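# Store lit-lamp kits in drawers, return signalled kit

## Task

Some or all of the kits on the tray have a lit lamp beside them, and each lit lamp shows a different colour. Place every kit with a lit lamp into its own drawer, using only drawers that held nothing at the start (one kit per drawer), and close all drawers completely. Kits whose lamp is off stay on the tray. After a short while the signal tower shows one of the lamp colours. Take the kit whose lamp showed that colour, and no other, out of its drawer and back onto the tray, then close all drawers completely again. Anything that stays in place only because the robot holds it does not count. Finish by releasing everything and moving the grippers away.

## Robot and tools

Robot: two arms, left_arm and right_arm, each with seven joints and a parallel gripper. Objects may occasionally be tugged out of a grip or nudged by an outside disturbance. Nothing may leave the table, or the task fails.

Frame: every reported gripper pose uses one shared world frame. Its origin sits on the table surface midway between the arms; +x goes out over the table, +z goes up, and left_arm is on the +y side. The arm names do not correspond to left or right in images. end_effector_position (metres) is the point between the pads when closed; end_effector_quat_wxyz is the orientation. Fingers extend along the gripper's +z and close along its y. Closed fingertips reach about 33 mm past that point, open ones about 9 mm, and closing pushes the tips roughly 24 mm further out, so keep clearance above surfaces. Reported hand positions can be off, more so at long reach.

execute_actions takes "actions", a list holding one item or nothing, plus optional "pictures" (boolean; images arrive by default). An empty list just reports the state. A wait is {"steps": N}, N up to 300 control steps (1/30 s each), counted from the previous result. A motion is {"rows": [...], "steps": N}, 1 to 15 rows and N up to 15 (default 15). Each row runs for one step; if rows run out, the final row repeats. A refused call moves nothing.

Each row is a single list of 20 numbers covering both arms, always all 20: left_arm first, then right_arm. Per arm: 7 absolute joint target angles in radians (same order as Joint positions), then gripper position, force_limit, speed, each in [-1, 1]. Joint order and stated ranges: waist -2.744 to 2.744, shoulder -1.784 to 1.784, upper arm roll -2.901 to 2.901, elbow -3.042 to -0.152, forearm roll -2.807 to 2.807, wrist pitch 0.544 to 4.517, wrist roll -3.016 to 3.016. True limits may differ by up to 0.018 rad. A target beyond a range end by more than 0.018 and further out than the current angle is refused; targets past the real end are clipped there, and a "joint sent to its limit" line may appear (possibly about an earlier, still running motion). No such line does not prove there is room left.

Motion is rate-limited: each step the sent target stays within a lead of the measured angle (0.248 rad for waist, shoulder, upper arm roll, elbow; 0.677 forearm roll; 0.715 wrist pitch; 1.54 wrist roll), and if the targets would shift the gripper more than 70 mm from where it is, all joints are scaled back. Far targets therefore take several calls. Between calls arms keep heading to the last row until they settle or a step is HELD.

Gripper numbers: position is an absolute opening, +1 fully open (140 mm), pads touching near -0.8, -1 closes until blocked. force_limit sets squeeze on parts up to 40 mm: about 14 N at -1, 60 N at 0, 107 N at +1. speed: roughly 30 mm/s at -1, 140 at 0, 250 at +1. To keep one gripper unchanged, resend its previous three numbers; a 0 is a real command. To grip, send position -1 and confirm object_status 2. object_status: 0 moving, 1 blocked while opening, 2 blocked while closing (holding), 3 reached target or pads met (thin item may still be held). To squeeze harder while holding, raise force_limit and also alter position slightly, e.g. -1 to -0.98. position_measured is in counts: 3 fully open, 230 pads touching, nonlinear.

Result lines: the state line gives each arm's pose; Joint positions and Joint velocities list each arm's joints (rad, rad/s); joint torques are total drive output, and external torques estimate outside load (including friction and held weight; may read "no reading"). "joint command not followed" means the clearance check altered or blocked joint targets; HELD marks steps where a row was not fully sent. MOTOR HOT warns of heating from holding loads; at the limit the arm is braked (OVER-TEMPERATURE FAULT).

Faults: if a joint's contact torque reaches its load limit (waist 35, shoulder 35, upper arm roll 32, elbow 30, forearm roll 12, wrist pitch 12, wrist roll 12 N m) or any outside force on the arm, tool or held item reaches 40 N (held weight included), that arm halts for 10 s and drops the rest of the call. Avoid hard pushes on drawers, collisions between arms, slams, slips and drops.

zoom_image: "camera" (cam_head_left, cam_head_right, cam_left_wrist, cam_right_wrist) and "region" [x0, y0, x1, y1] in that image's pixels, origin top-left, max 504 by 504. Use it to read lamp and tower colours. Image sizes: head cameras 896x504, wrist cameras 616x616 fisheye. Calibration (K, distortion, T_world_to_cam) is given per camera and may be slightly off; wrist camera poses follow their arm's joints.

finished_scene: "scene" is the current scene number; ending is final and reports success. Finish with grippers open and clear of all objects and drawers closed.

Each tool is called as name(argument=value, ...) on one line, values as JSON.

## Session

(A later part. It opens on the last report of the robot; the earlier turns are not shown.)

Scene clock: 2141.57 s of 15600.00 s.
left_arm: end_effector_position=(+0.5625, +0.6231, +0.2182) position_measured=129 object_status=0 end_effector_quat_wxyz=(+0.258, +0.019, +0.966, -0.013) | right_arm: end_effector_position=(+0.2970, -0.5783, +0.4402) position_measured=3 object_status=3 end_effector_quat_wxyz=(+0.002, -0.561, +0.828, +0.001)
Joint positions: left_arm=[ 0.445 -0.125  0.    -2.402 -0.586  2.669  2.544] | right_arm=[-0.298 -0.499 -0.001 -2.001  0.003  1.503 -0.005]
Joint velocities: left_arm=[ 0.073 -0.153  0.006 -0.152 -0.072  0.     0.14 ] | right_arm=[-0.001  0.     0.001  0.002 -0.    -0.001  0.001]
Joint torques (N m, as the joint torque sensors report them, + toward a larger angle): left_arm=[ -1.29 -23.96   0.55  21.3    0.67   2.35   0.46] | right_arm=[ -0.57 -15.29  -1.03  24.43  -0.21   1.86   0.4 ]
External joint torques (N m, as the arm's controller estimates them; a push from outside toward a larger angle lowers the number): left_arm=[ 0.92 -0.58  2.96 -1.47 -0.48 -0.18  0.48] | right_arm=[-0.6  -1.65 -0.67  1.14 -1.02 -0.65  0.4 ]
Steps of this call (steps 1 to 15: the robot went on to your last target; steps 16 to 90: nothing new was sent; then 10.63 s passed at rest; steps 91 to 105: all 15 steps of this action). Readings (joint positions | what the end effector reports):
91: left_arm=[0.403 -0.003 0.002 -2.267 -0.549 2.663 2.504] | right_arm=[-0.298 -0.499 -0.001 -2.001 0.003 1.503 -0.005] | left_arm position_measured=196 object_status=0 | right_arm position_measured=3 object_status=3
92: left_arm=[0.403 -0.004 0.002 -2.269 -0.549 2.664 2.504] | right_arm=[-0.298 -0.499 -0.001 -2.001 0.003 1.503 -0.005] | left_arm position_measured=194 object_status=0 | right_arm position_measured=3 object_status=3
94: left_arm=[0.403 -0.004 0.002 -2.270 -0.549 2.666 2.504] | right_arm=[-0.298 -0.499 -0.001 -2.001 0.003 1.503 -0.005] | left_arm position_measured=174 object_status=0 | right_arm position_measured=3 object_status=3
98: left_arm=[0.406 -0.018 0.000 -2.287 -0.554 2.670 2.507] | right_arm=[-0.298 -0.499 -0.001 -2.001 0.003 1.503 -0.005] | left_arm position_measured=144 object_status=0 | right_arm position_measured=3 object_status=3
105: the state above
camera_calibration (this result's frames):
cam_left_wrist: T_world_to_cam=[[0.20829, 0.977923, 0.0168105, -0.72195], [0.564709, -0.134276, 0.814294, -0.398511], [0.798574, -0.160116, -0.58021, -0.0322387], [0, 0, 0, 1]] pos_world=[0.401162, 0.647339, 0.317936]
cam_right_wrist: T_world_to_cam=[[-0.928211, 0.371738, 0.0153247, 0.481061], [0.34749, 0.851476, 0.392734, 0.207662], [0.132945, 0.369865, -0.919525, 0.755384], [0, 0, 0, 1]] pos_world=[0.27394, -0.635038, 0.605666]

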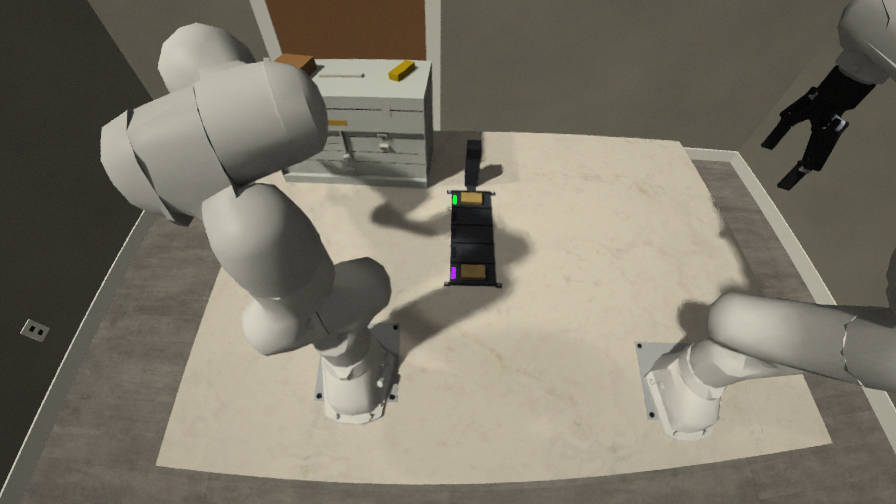

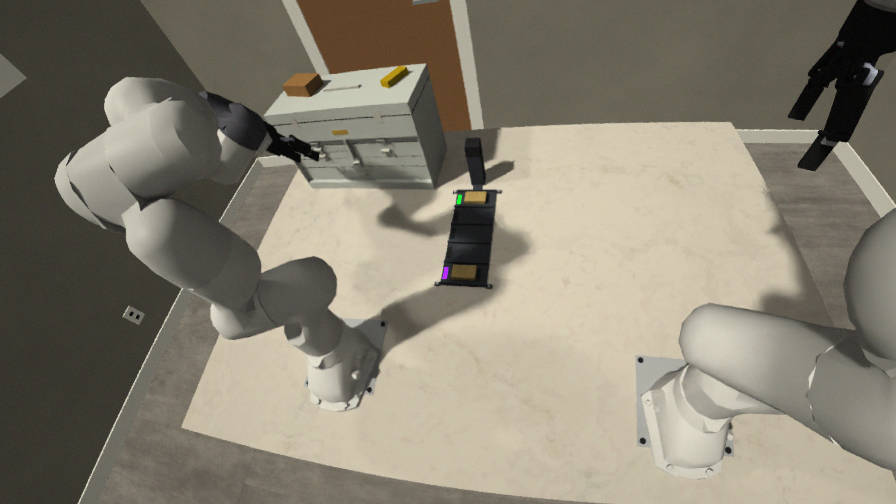

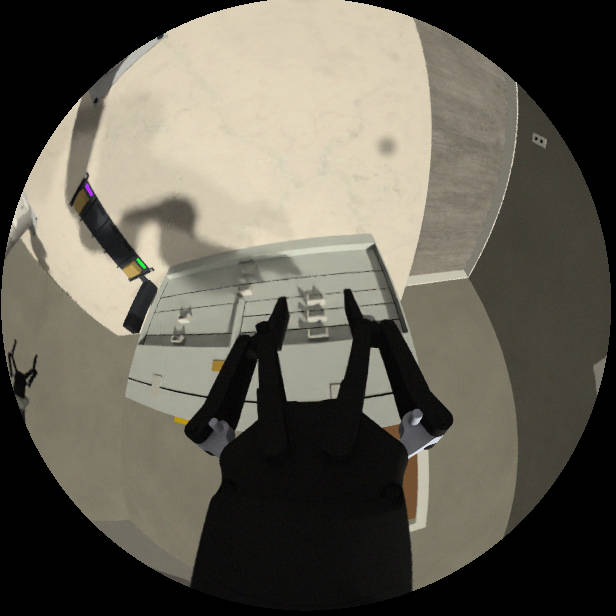

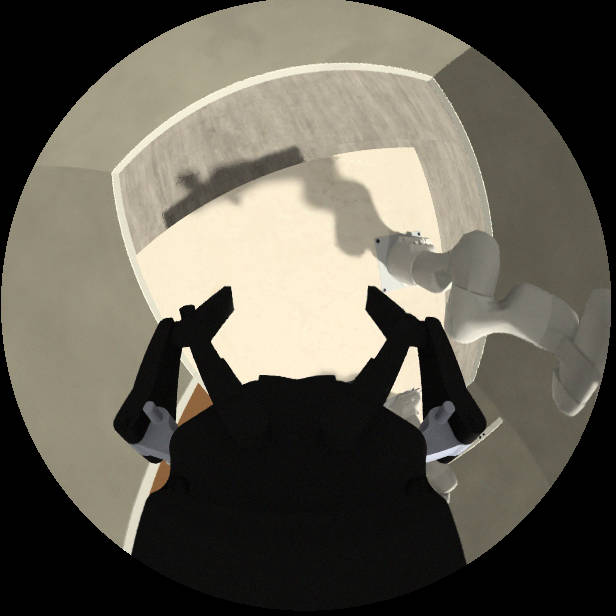

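execute_actions(actions=[{"rows":[[0.4335,-0.1015,0,-2.4575,-0.673,2.737,2.663,0,0,0,-0.3,-0.5,0,-2.0,0,1.5,0,1,0,0]],"steps":15}], pictures=false)

execute_actions(actions=[{"rows":[[0.4335,-0.1015,0,-2.4575,-0.673,2.737,2.663,0,0,0,-0.3,-0.5,0,-2.0,0,1.5,0,1,0,0],[0.4335,-0.1015,0,-2.4575,-0.673,2.737,2.663,0,0,0,-0.3,-0.5,0,-2.0,0,1.5,0,1,0,0],[0.4335,-0.1015,0,-2.4575,-0.673,2.737,2.663,0,0,0,-0.3,-0.5,0,-2.0,0,1.5,0,1,0,0],[0.421,-0.069,0,-2.421,-0.66,2.74,2.63,0,0,0,-0.3,-0.5,0,-2.0,0,1.5,0,1,0,0],[0.421,-0.069,0,-2.421,-0.66,2.74,2.63,0,0,0,-0.3,-0.5,0,-2.0,0,1.5,0,1,0,0],[0.421,-0.069,0,-2.421,-0.66,2.74,2.63,0,0,0,-0.3,-0.5,0,-2.0,0,1.5,0,1,0,0],[0.409,-0.036,0,-2.385,-0.647,2.742,2.6,0,0,0,-0.3,-0.5,0,-2.0,0,1.5,0,1,0,0],[0.409,-0.036,0,-2.385,-0.647,2.742,2.6,0,0,0,-0.3,-0.5,0,-2.0,0,1.5,0,1,0,0],[0.409,-0.036,0,-2.385,-0.647,2.742,2.6,0,0,0,-0.3,-0.5,0,-2.0,0,1.5,0,1,0,0],[0.397,-0.004,0,-2.348,-0.634,2.743,2.575,0,0,0,-0.3,-0.5,0,-2.0,0,1.5,0,1,0,0],[0.397,-0.004,0,-2.348,-0.634,2.743,2.575,0,0,0,-0.3,-0.5,0,-2.0,0,1.5,0,1,0,0],[0.397,-0.004,0,-2.348,-0.634,2.743,2.575,0,0,0,-0.3,-0.5,0,-2.0,0,1.5,0,1,0,0],[0.386,0.029,0,-2.31,-0.62,2.743,2.562,0,0,0,-0.3,-0.5,0,-2.0,0,1.5,0,1,0,0]],"steps":15}], pictures=false)

execute_actions(actions=[{"rows":[[0.386,0.029,0,-2.31,-0.62,2.743,2.562,0,0,0,-0.3,-0.5,0,-2.0,0,1.5,0,1,0,0]],"steps":15}])

zoom_image(camera="cam_left_wrist", region=[200, 200, 450, 400])

Scene clock: 2201.30 s of 15600.00 s.
left_arm: end_effector_position=(+0.5494, +0.6196, +0.1853) position_measured=129 object_status=3 end_effector_quat_wxyz=(+0.255, +0.025, +0.967, -0.013) | right_arm: end_effector_position=(+0.2970, -0.5783, +0.4402) position_measured=3 object_status=3 end_effector_quat_wxyz=(+0.002, -0.561, +0.828, +0.001)
Joint positions: left_arm=[ 0.437 -0.101  0.001 -2.457 -0.669  2.729  2.643] | right_arm=[-0.298 -0.499 -0.001 -2.001  0.003  1.503 -0.005]
Joint velocities: left_arm=[-0.    -0.001  0.001  0.    -0.01   0.021  0.045] | right_arm=[-0.001 -0.    -0.001  0.001  0.    -0.     0.001]
Joint torques (N m, as the joint torque sensors report them, + toward a larger angle): left_arm=[ -2.28 -26.54   0.07  21.17   0.59   3.36   0.4 ] | right_arm=[ -0.92 -15.13  -0.91  23.62  -0.18   1.89   0.37]
External joint torques (N m, as the arm's controller estimates them; a push from outside toward a larger angle lowers the number): left_arm=[-2.26 -0.53  0.25 -0.55 -0.46  0.71  0.42] | right_arm=[-0.89 -1.47 -0.44  0.39 -0.98 -0.6   0.37]
Steps of this call (steps 1 to 30: the robot went on to your last target; steps 31 to 90: nothing new was sent; then 56.23 s passed at rest; steps 91 to 105: all 15 steps of this action). Readings (joint positions | what the end effector reports):
91: left_arm=[0.445 -0.132 0.001 -2.420 -0.611 2.682 2.593] | right_arm=[-0.298 -0.499 -0.001 -2.001 0.003 1.503 -0.005] | left_arm position_measured=129 object_status=3 | right_arm position_measured=3 object_status=3
92: left_arm=[0.442 -0.125 0.001 -2.430 -0.625 2.692 2.600] | right_arm=[-0.298 -0.499 -0.001 -2.001 0.003 1.503 -0.005] | left_arm position_measured=129 object_status=3 | right_arm position_measured=3 object_status=3
94: left_arm=[0.439 -0.111 0.001 -2.447 -0.644 2.704 2.611] | right_arm=[-0.298 -0.499 -0.001 -2.001 0.003 1.503 -0.005] | left_arm position_measured=129 object_status=3 | right_arm position_measured=3 object_status=3
98: left_arm=[0.437 -0.101 0.001 -2.457 -0.662 2.719 2.627] | right_arm=[-0.298 -0.499 -0.001 -2.001 0.003 1.503 -0.005] | left_arm position_measured=129 object_status=3 | right_arm position_measured=3 object_status=3
105: the state above

Scene clock: 2201.80 s of 15600.00 s.
left_arm: end_effector_position=(+0.5988, +0.6170, +0.1863) position_measured=129 object_status=3 end_effector_quat_wxyz=(+0.257, +0.043, +0.965, -0.008) | right_arm: end_effector_position=(+0.2970, -0.5783, +0.4402) position_measured=3 object_status=3 end_effector_quat_wxyz=(+0.002, -0.561, +0.828, +0.001)
Joint positions: left_arm=[ 0.393  0.014  0.001 -2.327 -0.633  2.738  2.605] | right_arm=[-0.298 -0.499 -0.001 -2.001  0.003  1.503 -0.005]
Joint velocities: left_arm=[-0.086  0.201 -0.007  0.214  0.089  0.005 -0.121] | right_arm=[-0.    -0.     0.001 -0.001  0.     0.001  0.   ]
Joint torques (N m, as the joint torque sensors report them, + toward a larger angle): left_arm=[ -0.38 -30.26  -0.42  21.87   1.85   3.55  -0.29] | right_arm=[ -0.46 -15.28  -0.63  24.04  -0.18   1.86   0.41]
External joint torques (N m, as the arm's controller estimates them; a push from outside toward a larger angle lowers the number): left_arm=[-1.92  1.92 -1.94  1.23  0.97  0.82 -0.28] | right_arm=[-0.51 -1.87 -0.29  0.93 -0.99 -0.64  0.41]
Steps of this call (steps 1 to 15: all 15 steps of this action). Readings (joint positions | what the end effector reports):
1: left_arm=[0.437 -0.101 0.001 -2.457 -0.669 2.730 2.644] | right_arm=[-0.298 -0.499 -0.001 -2.001 0.003 1.503 -0.005] | left_arm position_measured=129 object_status=3 | right_arm position_measured=3 object_status=3
2: left_arm=[0.437 -0.101 0.001 -2.457 -0.670 2.730 2.645] | right_arm=[-0.298 -0.499 -0.001 -2.001 0.003 1.503 -0.005] | left_arm position_measured=129 object_status=3 | right_arm position_measured=3 object_status=3
4: left_arm=[0.435 -0.095 0.001 -2.449 -0.669 2.732 2.646] | right_arm=[-0.298 -0.499 -0.001 -2.001 0.003 1.503 -0.005] | left_arm position_measured=129 object_status=3 | right_arm position_measured=3 object_status=3
8: left_arm=[0.420 -0.059 0.001 -2.408 -0.659 2.735 2.637] | right_arm=[-0.298 -0.499 -0.001 -2.001 0.003 1.503 -0.005] | left_arm position_measured=129 object_status=3 | right_arm position_measured=3 object_status=3
15: the state above

Scene clock: 2202.30 s of 15600.00 s.
left_arm: end_effector_position=(+0.6044, +0.6166, +0.1863) position_measured=129 object_status=3 end_effector_quat_wxyz=(+0.257, +0.035, +0.966, -0.010) | right_arm: end_effector_position=(+0.2970, -0.5783, +0.4402) position_measured=3 object_status=3 end_effector_quat_wxyz=(+0.002, -0.561, +0.828, +0.001)
Joint positions: left_arm=[ 0.389  0.027  0.001 -2.312 -0.623  2.739  2.576] | right_arm=[-0.298 -0.499 -0.001 -2.001  0.003  1.503 -0.005]
Joint velocities: left_arm=[-0.001  0.001 -0.     0.001  0.002  0.    -0.024] | right_arm=[ 0.001 -0.001 -0.     0.001 -0.001  0.    -0.   ]
Joint torques (N m, as the joint torque sensors report them, + toward a larger angle): left_arm=[ -2.13 -28.71  -0.07  22.28   2.05   3.51  -0.11] | right_arm=[ -0.56 -15.26  -0.88  24.37  -0.16   1.92   0.36]
External joint torques (N m, as the arm's controller estimates them; a push from outside toward a larger angle lowers the number): left_arm=[-2.14  1.98 -0.13  0.32  0.99  0.76 -0.1 ] | right_arm=[-0.61 -1.6  -0.52  1.1  -0.98 -0.59  0.36]
Steps of this call (steps 1 to 15: all 15 steps of this action). Readings (joint positions | what the end effector reports):
1: left_arm=[0.391 0.019 0.001 -2.321 -0.630 2.738 2.601] | right_arm=[-0.298 -0.499 -0.001 -2.001 0.003 1.503 -0.005] | left_arm position_measured=129 object_status=3 | right_arm position_measured=3 object_status=3
2: left_arm=[0.390 0.022 0.001 -2.318 -0.628 2.738 2.598] | right_arm=[-0.298 -0.499 -0.001 -2.001 0.003 1.503 -0.005] | left_arm position_measured=129 object_status=3 | right_arm position_measured=3 object_status=3
4: left_arm=[0.389 0.025 0.001 -2.314 -0.626 2.738 2.592] | right_arm=[-0.298 -0.499 -0.001 -2.001 0.003 1.503 -0.005] | left_arm position_measured=129 object_status=3 | right_arm position_measured=3 object_status=3
8: left_arm=[0.389 0.027 0.001 -2.312 -0.624 2.739 2.584] | right_arm=[-0.298 -0.499 -0.001 -2.001 0.003 1.503 -0.005] | left_arm position_measured=129 object_status=3 | right_arm position_measured=3 object_status=3
15: the state above
camera_calibration (this result's frames):
cam_left_wrist: T_world_to_cam=[[0.237413, 0.970964, 0.0293868, -0.739419], [0.562331, -0.162039, 0.810881, -0.377888], [0.792098, -0.175989, -0.584473, -0.0707796], [0, 0, 0, 1]] pos_world=[0.44411, 0.644261, 0.286782]
cam_right_wrist: T_world_to_cam=[[-0.928211, 0.371738, 0.0153249, 0.481061], [0.347491, 0.851476, 0.392734, 0.207662], [0.132945, 0.369865, -0.919525, 0.755384], [0, 0, 0, 1]] pos_world=[0.27394, -0.635038, 0.605666]

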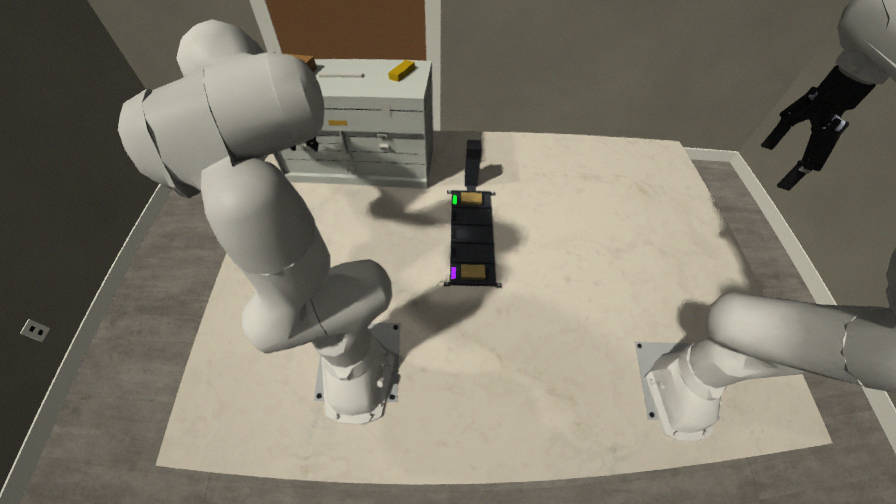

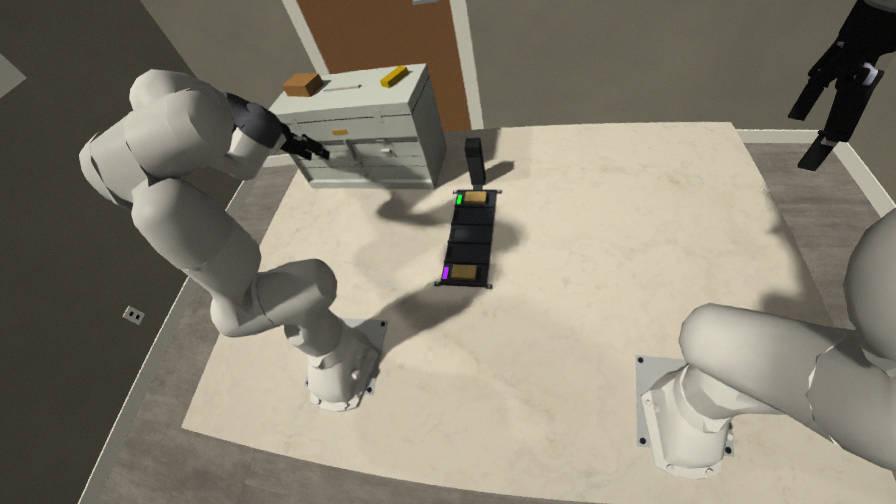

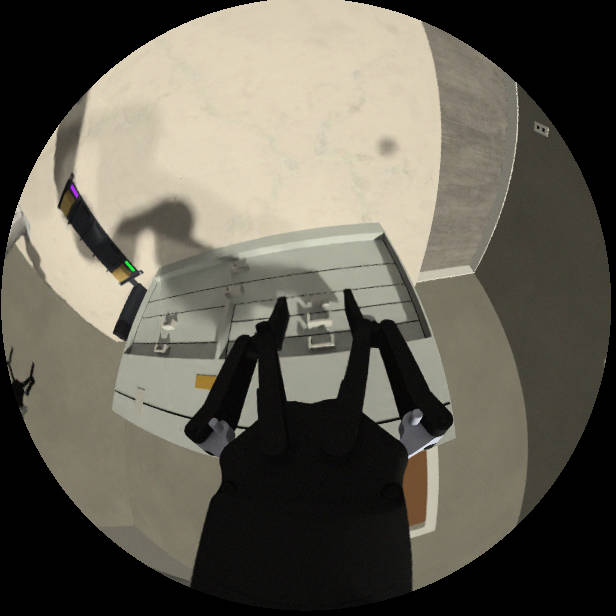

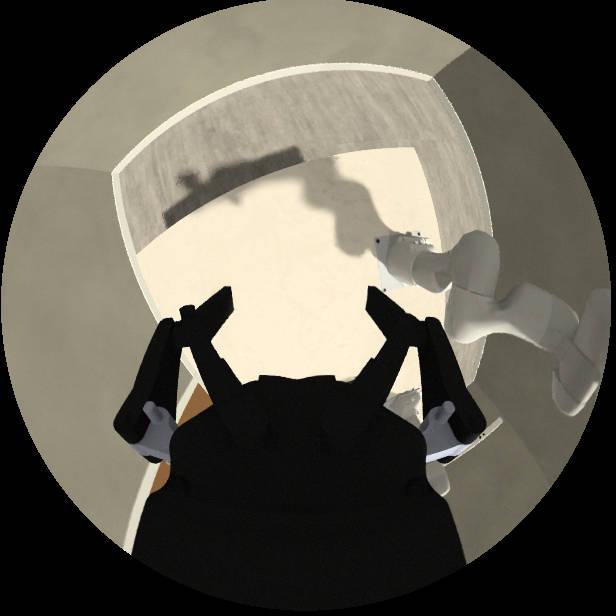

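Region (200, 200, 450, 400) of cam_left_wrist's 616x616 image, scaled by 2.016, with more detail than that image has; it fills the top 403 rows of this view, and the rest is white.

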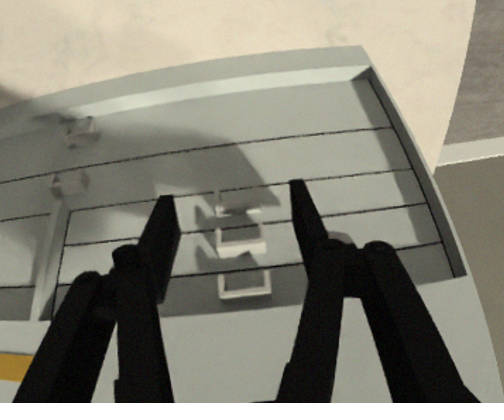

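execute_actions(actions=[{"rows":[[0.391,0.029,0,-2.31,-0.62,2.743,2.562,-1,0.3,0,-0.3,-0.5,0,-2.0,0,1.5,0,1,0,0]],"steps":13}], pictures=false)

execute_actions(actions=[{"rows":[[0.397,0.012,0,-2.329,-0.627,2.743,2.575,-1,0.3,0,-0.3,-0.5,0,-2.0,0,1.5,0,1,0,0],[0.397,0.012,0,-2.329,-0.627,2.743,2.575,-1,0.3,0,-0.3,-0.5,0,-2.0,0,1.5,0,1,0,0],[0.397,0.012,0,-2.329,-0.627,2.743,2.575,-1,0.3,0,-0.3,-0.5,0,-2.0,0,1.5,0,1,0,0],[0.403,-0.004,0,-2.348,-0.634,2.743,2.588,-1,0.3,0,-0.3,-0.5,0,-2.0,0,1.5,0,1,0,0],[0.403,-0.004,0,-2.348,-0.634,2.743,2.588,-1,0.3,0,-0.3,-0.5,0,-2.0,0,1.5,0,1,0,0],[0.403,-0.004,0,-2.348,-0.634,2.743,2.588,-1,0.3,0,-0.3,-0.5,0,-2.0,0,1.5,0,1,0,0],[0.414,-0.036,0,-2.385,-0.647,2.742,2.613,-1,0.3,0,-0.3,-0.5,0,-2.0,0,1.5,0,1,0,0]],"steps":15}])

zoom_image(camera="cam_left_wrist", region=[200, 200, 450, 400])

Scene clock: 2224.17 s of 15600.00 s.
left_arm: end_effector_position=(+0.6044, +0.6187, +0.1868) position_measured=198 object_status=0 end_effector_quat_wxyz=(+0.257, +0.031, +0.966, -0.009) | right_arm: end_effector_position=(+0.2970, -0.5783, +0.4402) position_measured=3 object_status=3 end_effector_quat_wxyz=(+0.002, -0.561, +0.828, +0.001)
Joint positions: left_arm=[ 0.391  0.027  0.001 -2.311 -0.622  2.741  2.568] | right_arm=[-0.298 -0.499 -0.001 -2.001  0.003  1.503 -0.005]
Joint velocities: left_arm=[ 0.     0.001 -0.    -0.001 -0.001 -0.    -0.001] | right_arm=[ 0.     0.001 -0.001 -0.    -0.     0.001  0.   ]
Joint torques (N m, as the joint torque sensors report them, + toward a larger angle): left_arm=[ -0.02 -29.5   -0.49  22.33   1.9    3.18  -0.16] | right_arm=[ -0.68 -15.37  -0.73  24.1   -0.18   1.81   0.36]
External joint torques (N m, as the arm's controller estimates them; a push from outside toward a larger angle lowers the number): left_arm=[-0.03  1.11 -0.55  0.41  0.83  0.43 -0.15] | right_arm=[-0.7  -1.95 -0.34  0.99 -0.99 -0.68  0.37]
Steps of this call (steps 1 to 15: the robot went on to your last target; steps 16 to 90: nothing new was sent; then 18.43 s passed at rest; steps 91 to 103: all 13 steps of this action). Readings (joint positions | what the end effector reports):
91: left_arm=[0.389 0.027 0.001 -2.311 -0.623 2.739 2.569] | right_arm=[-0.298 -0.499 -0.001 -2.001 0.003 1.503 -0.005] | left_arm position_measured=129 object_status=0 | right_arm position_measured=3 object_status=3
92: left_arm=[0.389 0.027 0.001 -2.311 -0.623 2.739 2.569] | right_arm=[-0.298 -0.499 -0.001 -2.001 0.003 1.503 -0.005] | left_arm position_measured=135 object_status=0 | right_arm position_measured=3 object_status=3
94: left_arm=[0.389 0.027 0.001 -2.311 -0.623 2.739 2.569] | right_arm=[-0.298 -0.499 -0.001 -2.001 0.003 1.503 -0.005] | left_arm position_measured=150 object_status=0 | right_arm position_measured=3 object_status=3
98: left_arm=[0.390 0.027 0.001 -2.311 -0.622 2.742 2.568] | right_arm=[-0.298 -0.499 -0.001 -2.001 0.003 1.503 -0.005] | left_arm position_measured=181 object_status=0 | right_arm position_measured=3 object_status=3
103: the state above

Scene clock: 2224.67 s of 15600.00 s.
left_arm: end_effector_position=(+0.5794, +0.6199, +0.1872) position_measured=198 object_status=2 end_effector_quat_wxyz=(+0.257, +0.025, +0.966, -0.009) | right_arm: end_effector_position=(+0.2970, -0.5783, +0.4402) position_measured=3 object_status=3 end_effector_quat_wxyz=(+0.002, -0.561, +0.828, +0.001)
Joint positions: left_arm=[ 0.41  -0.034  0.    -2.381 -0.643  2.743  2.594] | right_arm=[-0.298 -0.499 -0.001 -2.001  0.003  1.503 -0.005]
Joint velocities: left_arm=[ 0.005 -0.01  -0.    -0.01  -0.013  0.     0.043] | right_arm=[-0.     0.     0.001  0.001  0.001  0.    -0.001]
Joint torques (N m, as the joint torque sensors report them, + toward a larger angle): left_arm=[  1.43 -29.25   0.08  19.69   0.67   2.61   0.35] | right_arm=[ -0.95 -15.02  -0.87  24.07  -0.19   1.88   0.32]
External joint torques (N m, as the arm's controller estimates them; a push from outside toward a larger angle lowers the number): left_arm=[ 1.52 -0.82  0.22 -2.22 -0.42 -0.12  0.36] | right_arm=[-0.97 -1.51 -0.49  0.88 -0.99 -0.63  0.32]
Steps of this call (steps 1 to 15: all 15 steps of this action). Readings (joint positions | what the end effector reports):
1: left_arm=[0.391 0.024 0.001 -2.314 -0.623 2.742 2.568] | right_arm=[-0.298 -0.499 -0.001 -2.001 0.003 1.503 -0.005] | left_arm position_measured=198 object_status=0 | right_arm position_measured=3 object_status=3
2: left_arm=[0.392 0.021 0.001 -2.318 -0.623 2.742 2.568] | right_arm=[-0.298 -0.499 -0.001 -2.001 0.003 1.503 -0.005] | left_arm position_measured=198 object_status=0 | right_arm position_measured=3 object_status=3
4: left_arm=[0.394 0.013 0.001 -2.327 -0.625 2.743 2.570] | right_arm=[-0.298 -0.499 -0.001 -2.001 0.003 1.503 -0.005] | left_arm position_measured=198 object_status=2 | right_arm position_measured=3 object_status=3
8: left_arm=[0.404 -0.016 0.000 -2.361 -0.634 2.744 2.579] | right_arm=[-0.298 -0.499 -0.001 -2.001 0.003 1.503 -0.005] | left_arm position_measured=198 object_status=2 | right_arm position_measured=3 object_status=3
15: the state above
camera_calibration (this result's frames):
cam_left_wrist: T_world_to_cam=[[0.2175, 0.975735, 0.0252062, -0.727422], [0.565097, -0.146937, 0.811834, -0.375191], [0.795838, -0.16233, -0.583344, -0.0606781], [0, 0, 0, 1]] pos_world=[0.418524, 0.644792, 0.287532]
cam_right_wrist: T_world_to_cam=[[-0.928211, 0.371738, 0.0153251, 0.48106], [0.347491, 0.851476, 0.392734, 0.207662], [0.132945, 0.369865, -0.919525, 0.755384], [0, 0, 0, 1]] pos_world=[0.27394, -0.635038, 0.605666]

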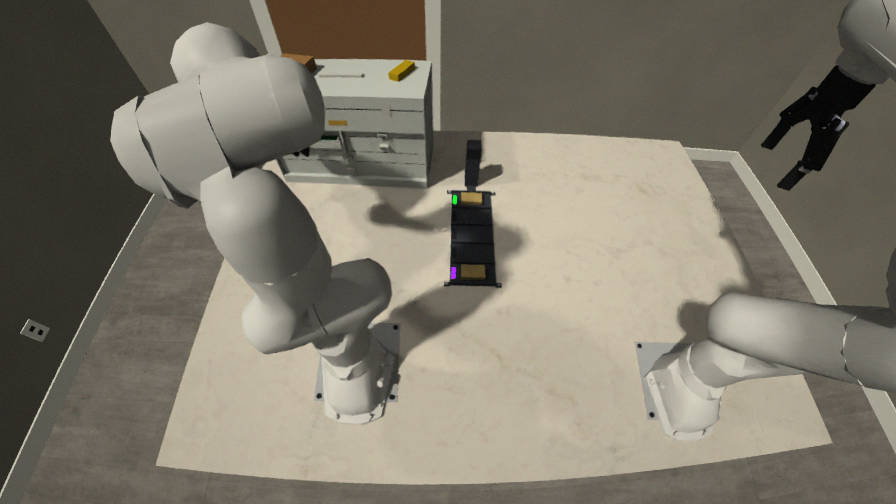

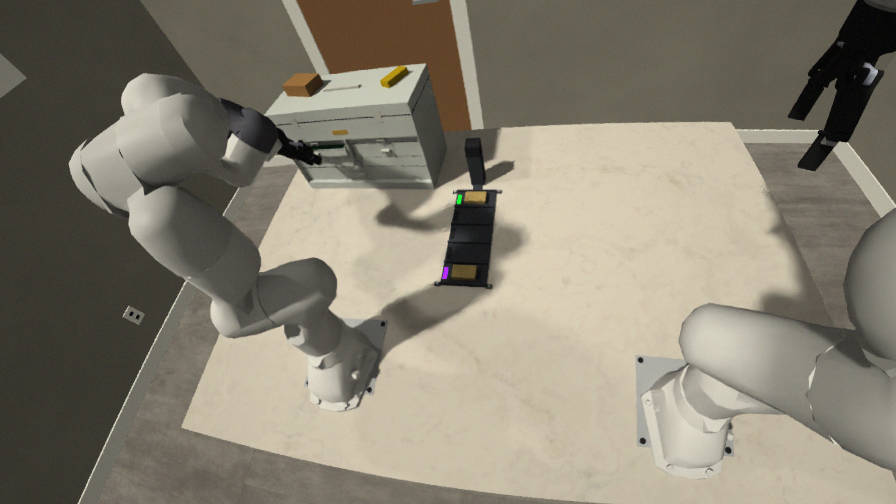

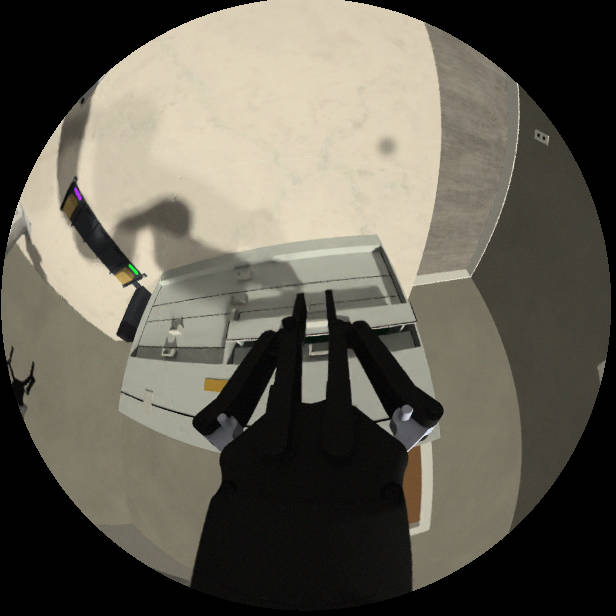

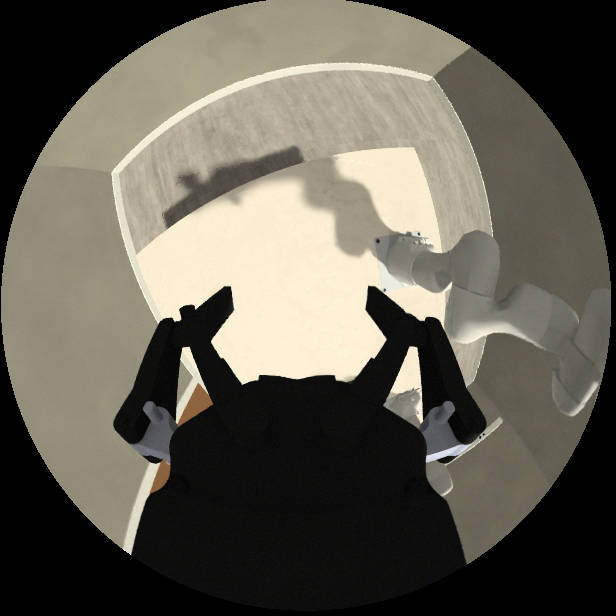

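Region (200, 200, 450, 400) of cam_left_wrist's 616x616 image, scaled by 2.016, with more detail than that image has; it fills the top 403 rows of this view, and the rest is white.

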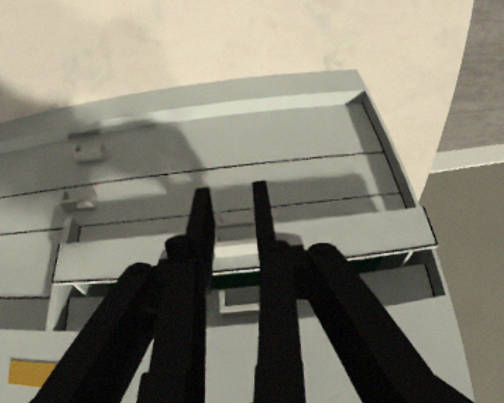

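Only B moves. Continue.

execute_actions(actions=[{"rows":[[0.426,-0.069,0,-2.421,-0.66,2.74,2.64,-1,0.3,0,-0.3,-0.5,0,-2.0,0,1.5,0,1,0,0],[0.426,-0.069,0,-2.421,-0.66,2.74,2.64,-1,0.3,0,-0.3,-0.5,0,-2.0,0,1.5,0,1,0,0],[0.426,-0.069,0,-2.421,-0.66,2.74,2.64,-1,0.3,0,-0.3,-0.5,0,-2.0,0,1.5,0,1,0,0],[0.426,-0.069,0,-2.421,-0.66,2.74,2.64,-1,0.3,0,-0.3,-0.5,0,-2.0,0,1.5,0,1,0,0],[0.4385,-0.1015,0,-2.4575,-0.673,2.737,2.665,-1,0.3,0,-0.3,-0.5,0,-2.0,0,1.5,0,1,0,0],[0.4385,-0.1015,0,-2.4575,-0.673,2.737,2.665,-1,0.3,0,-0.3,-0.5,0,-2.0,0,1.5,0,1,0,0],[0.4385,-0.1015,0,-2.4575,-0.673,2.737,2.665,-1,0.3,0,-0.3,-0.5,0,-2.0,0,1.5,0,1,0,0],[0.4385,-0.1015,0,-2.4575,-0.673,2.737,2.665,-1,0.3,0,-0.3,-0.5,0,-2.0,0,1.5,0,1,0,0],[0.453,-0.1345,0,-2.492,-0.684,2.732,2.69,-1,0.3,0,-0.3,-0.5,0,-2.0,0,1.5,0,1,0,0],[0.453,-0.1345,0,-2.492,-0.684,2.732,2.69,-1,0.3,0,-0.3,-0.5,0,-2.0,0,1.5,0,1,0,0],[0.453,-0.1345,0,-2.492,-0.684,2.732,2.69,-1,0.3,0,-0.3,-0.5,0,-2.0,0,1.5,0,1,0,0],[0.453,-0.1345,0,-2.492,-0.684,2.732,2.69,-1,0.3,0,-0.3,-0.5,0,-2.0,0,1.5,0,1,0,0],[0.468,-0.1675,0,-2.526,-0.695,2.726,2.712,-1,0.3,0,-0.3,-0.5,0,-2.0,0,1.5,0,1,0,0]],"steps":15}], pictures=false)

execute_actions(actions=[{"rows":[[0.468,-0.1675,0,-2.526,-0.695,2.726,2.712,-1,0.3,0,-0.3,-0.5,0,-2.0,0,1.5,0,1,0,0],[0.484,-0.2,0,-2.558,-0.705,2.719,2.735,-1,0.3,0,-0.3,-0.5,0,-2.0,0,1.5,0,1,0,0],[0.484,-0.2,0,-2.558,-0.705,2.719,2.735,-1,0.3,0,-0.3,-0.5,0,-2.0,0,1.5,0,1,0,0],[0.484,-0.2,0,-2.558,-0.705,2.719,2.735,-1,0.3,0,-0.3,-0.5,0,-2.0,0,1.5,0,1,0,0],[0.484,-0.2,0,-2.558,-0.705,2.719,2.735,-1,0.3,0,-0.3,-0.5,0,-2.0,0,1.5,0,1,0,0],[0.501,-0.234,0,-2.59,-0.714,2.71,2.755,-1,0.3,0,-0.3,-0.5,0,-2.0,0,1.5,0,1,0,0],[0.501,-0.234,0,-2.59,-0.714,2.71,2.755,-1,0.3,0,-0.3,-0.5,0,-2.0,0,1.5,0,1,0,0],[0.501,-0.234,0,-2.59,-0.714,2.71,2.755,-1,0.3,0,-0.3,-0.5,0,-2.0,0,1.5,0,1,0,0],[0.508,-0.248,0,-2.603,-0.717,2.706,2.763,-1,0.3,0,-0.3,-0.5,0,-2.0,0,1.5,0,1,0,0]],"steps":15}], pictures=false)

execute_actions(actions=[{"rows":[[0.508,-0.248,0,-2.603,-0.717,2.706,2.763,0,0,0,-0.3,-0.5,0,-2.0,0,1.5,0,1,0,0]],"steps":10}])

Scene clock: 2251.20 s of 15600.00 s.
left_arm: end_effector_position=(+0.5304, +0.6226, +0.1879) position_measured=198 object_status=2 end_effector_quat_wxyz=(+0.258, +0.020, +0.966, -0.009) | right_arm: end_effector_position=(+0.2970, -0.5783, +0.4402) position_measured=3 object_status=3 end_effector_quat_wxyz=(+0.002, -0.561, +0.828, +0.001)
Joint positions: left_arm=[ 0.458 -0.154 -0.002 -2.511 -0.685  2.734  2.666] | right_arm=[-0.298 -0.499 -0.001 -2.001  0.003  1.503 -0.005]
Joint velocities: left_arm=[ 0.084 -0.183  0.002 -0.184 -0.065 -0.039  0.139] | right_arm=[ 0.001  0.001 -0.001 -0.    -0.    -0.001  0.   ]
Joint torques (N m, as the joint torque sensors report them, + toward a larger angle): left_arm=[  1.21 -23.51   1.54  19.81   0.61   2.56   0.39] | right_arm=[ -0.83 -15.17  -0.73  24.03  -0.24   1.86   0.39]
External joint torques (N m, as the arm's controller estimates them; a push from outside toward a larger angle lowers the number): left_arm=[ 2.63 -1.65  3.24 -2.76 -0.59  0.09  0.39] | right_arm=[-0.83 -1.77 -0.3   0.91 -1.04 -0.64  0.39]
Steps of this call (steps 1 to 15: the robot went on to your last target; steps 16 to 90: nothing new was sent; then 23.03 s passed at rest; steps 91 to 105: all 15 steps of this action). Readings (joint positions | what the end effector reports):
91: left_arm=[0.413 -0.041 -0.001 -2.390 -0.647 2.744 2.608] | right_arm=[-0.298 -0.499 -0.001 -2.001 0.003 1.503 -0.005] | left_arm position_measured=198 object_status=2 | right_arm position_measured=3 object_status=3
92: left_arm=[0.416 -0.050 -0.001 -2.400 -0.650 2.744 2.611] | right_arm=[-0.298 -0.499 -0.001 -2.001 0.003 1.503 -0.005] | left_arm position_measured=198 object_status=2 | right_arm position_measured=3 object_status=3
94: left_arm=[0.420 -0.060 -0.001 -2.412 -0.653 2.743 2.615] | right_arm=[-0.298 -0.499 -0.001 -2.001 0.003 1.503 -0.005] | left_arm position_measured=198 object_status=2 | right_arm position_measured=3 object_status=3
98: left_arm=[0.432 -0.092 -0.001 -2.447 -0.665 2.742 2.631] | right_arm=[-0.298 -0.499 -0.001 -2.001 0.003 1.503 -0.005] | left_arm position_measured=198 object_status=2 | right_arm position_measured=3 object_status=3
105: the state above

Scene clock: 2251.70 s of 15600.00 s.
left_arm: end_effector_position=(+0.4939, +0.6249, +0.1884) position_measured=198 object_status=2 end_effector_quat_wxyz=(+0.260, +0.023, +0.965, -0.009) | right_arm: end_effector_position=(+0.2970, -0.5783, +0.4402) position_measured=3 object_status=3 end_effector_quat_wxyz=(+0.002, -0.561, +0.828, +0.001)
Joint positions: left_arm=[ 0.503 -0.245 -0.003 -2.599 -0.713  2.712  2.735] | right_arm=[-0.298 -0.499 -0.001 -2.001  0.003  1.503 -0.005]
Joint velocities: left_arm=[ 0.012 -0.015 -0.001 -0.012 -0.01  -0.007  0.073] | right_arm=[ 0.001 -0.001 -0.001  0.001 -0.001 -0.    -0.   ]
Joint torques (N m, as the joint torque sensors report them, + toward a larger angle): left_arm=[  1.08 -21.24   2.06  19.44   0.58   1.95   0.31] | right_arm=[ -0.72 -15.08  -0.72  24.09  -0.17   1.85   0.42]
External joint torques (N m, as the arm's controller estimates them; a push from outside toward a larger angle lowers the number): left_arm=[ 1.31 -0.44  2.65 -2.4  -0.49 -0.61  0.32] | right_arm=[-0.73 -1.51 -0.32  0.87 -0.98 -0.66  0.42]
Steps of this call (steps 1 to 15: all 15 steps of this action). Readings (joint positions | what the end effector reports):
1: left_arm=[0.460 -0.158 -0.002 -2.516 -0.687 2.733 2.671] | right_arm=[-0.298 -0.499 -0.001 -2.001 0.003 1.503 -0.005] | left_arm position_measured=198 object_status=2 | right_arm position_measured=3 object_status=3
2: left_arm=[0.464 -0.168 -0.003 -2.526 -0.690 2.732 2.677] | right_arm=[-0.298 -0.499 -0.001 -2.001 0.003 1.503 -0.005] | left_arm position_measured=198 object_status=2 | right_arm position_measured=3 object_status=3
4: left_arm=[0.473 -0.186 -0.003 -2.544 -0.695 2.728 2.688] | right_arm=[-0.298 -0.499 -0.001 -2.001 0.003 1.503 -0.005] | left_arm position_measured=198 object_status=2 | right_arm position_measured=3 object_status=3
8: left_arm=[0.490 -0.220 -0.003 -2.576 -0.705 2.720 2.709] | right_arm=[-0.298 -0.499 -0.001 -2.001 0.003 1.503 -0.005] | left_arm position_measured=198 object_status=2 | right_arm position_measured=3 object_status=3
15: the state above

Scene clock: 2252.03 s of 15600.00 s.
left_arm: end_effector_position=(+0.4927, +0.6250, +0.1877) position_measured=131 object_status=0 end_effector_quat_wxyz=(+0.259, +0.028, +0.965, -0.008) | right_arm: end_effector_position=(+0.2970, -0.5783, +0.4402) position_measured=3 object_status=3 end_effector_quat_wxyz=(+0.002, -0.561, +0.828, +0.001)
Joint positions: left_arm=[ 0.505 -0.246 -0.003 -2.601 -0.714  2.711  2.749] | right_arm=[-0.298 -0.499 -0.001 -2.001  0.003  1.503 -0.005]
Joint velocities: left_arm=[ 0.    -0.001 -0.001  0.    -0.    -0.     0.023] | right_arm=[ 0.001 -0.001 -0.     0.001 -0.001 -0.     0.   ]
Joint torques (N m, as the joint torque sensors report them, + toward a larger angle): left_arm=[  0.81 -21.31   1.82  20.56   0.56   2.06   0.48] | right_arm=[ -0.35 -15.11  -0.82  24.09  -0.23   1.89   0.39]
External joint torques (N m, as the arm's controller estimates them; a push from outside toward a larger angle lowers the number): left_arm=[ 0.82 -0.56  2.21 -1.05 -0.48 -0.5   0.5 ] | right_arm=[-0.33 -1.54 -0.36  0.86 -1.03 -0.61  0.39]
Steps of this call (steps 1 to 10: all 10 steps of this action). Readings (joint positions | what the end effector reports):
1: left_arm=[0.504 -0.245 -0.003 -2.600 -0.713 2.712 2.738] | right_arm=[-0.298 -0.499 -0.001 -2.001 0.003 1.503 -0.005] | left_arm position_measured=198 object_status=0 | right_arm position_measured=3 object_status=3
2: left_arm=[0.504 -0.245 -0.003 -2.600 -0.713 2.712 2.740] | right_arm=[-0.298 -0.499 -0.001 -2.001 0.003 1.503 -0.005] | left_arm position_measured=197 object_status=0 | right_arm position_measured=3 object_status=3
4: left_arm=[0.505 -0.246 -0.003 -2.601 -0.714 2.711 2.743] | right_arm=[-0.298 -0.499 -0.001 -2.001 0.003 1.503 -0.005] | left_arm position_measured=177 object_status=0 | right_arm position_measured=3 object_status=3
8: left_arm=[0.505 -0.246 -0.003 -2.601 -0.714 2.711 2.748] | right_arm=[-0.298 -0.499 -0.001 -2.001 0.003 1.503 -0.005] | left_arm position_measured=146 object_status=0 | right_arm position_measured=3 object_status=3
10: the state above
camera_calibration (this result's frames):
cam_left_wrist: T_world_to_cam=[[0.223528, 0.974218, 0.0305745, -0.716522], [0.560702, -0.154181, 0.813537, -0.31945], [0.797276, -0.164705, -0.580709, 0.00973693], [0, 0, 0, 1]] pos_world=[0.331516, 0.650399, 0.287446]
cam_right_wrist: T_world_to_cam=[[-0.928211, 0.371738, 0.015325, 0.481061], [0.347491, 0.851476, 0.392734, 0.207663], [0.132945, 0.369865, -0.919525, 0.755384], [0, 0, 0, 1]] pos_world=[0.27394, -0.635038, 0.605666]

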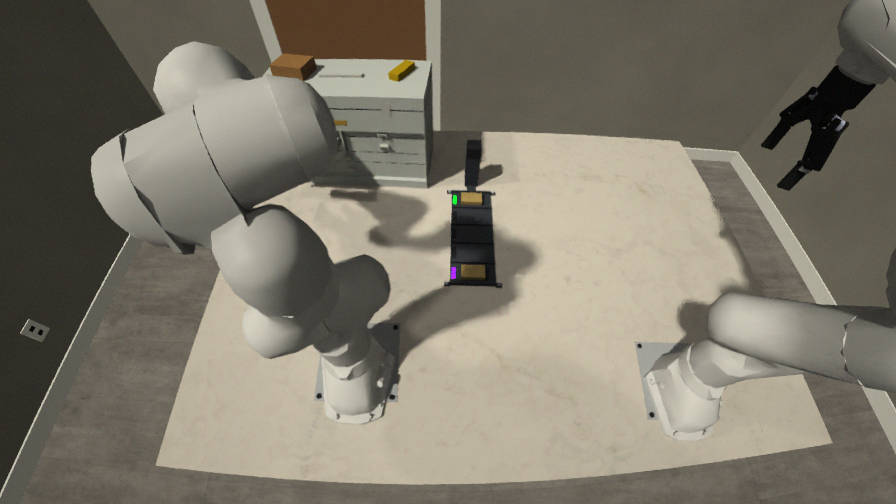

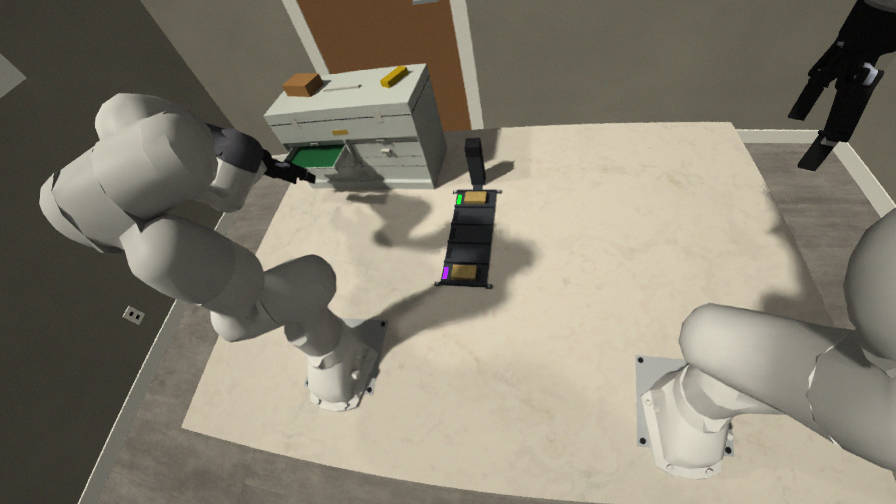

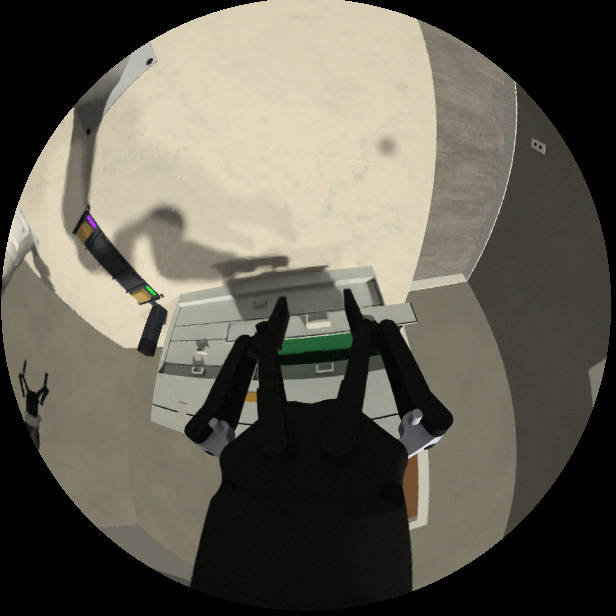

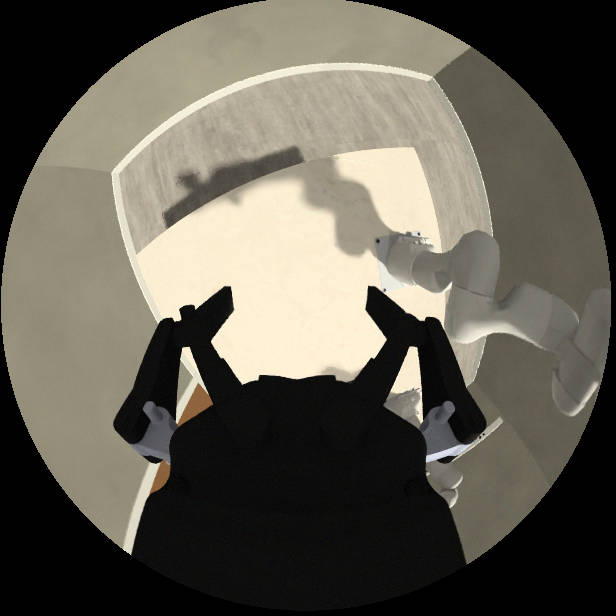

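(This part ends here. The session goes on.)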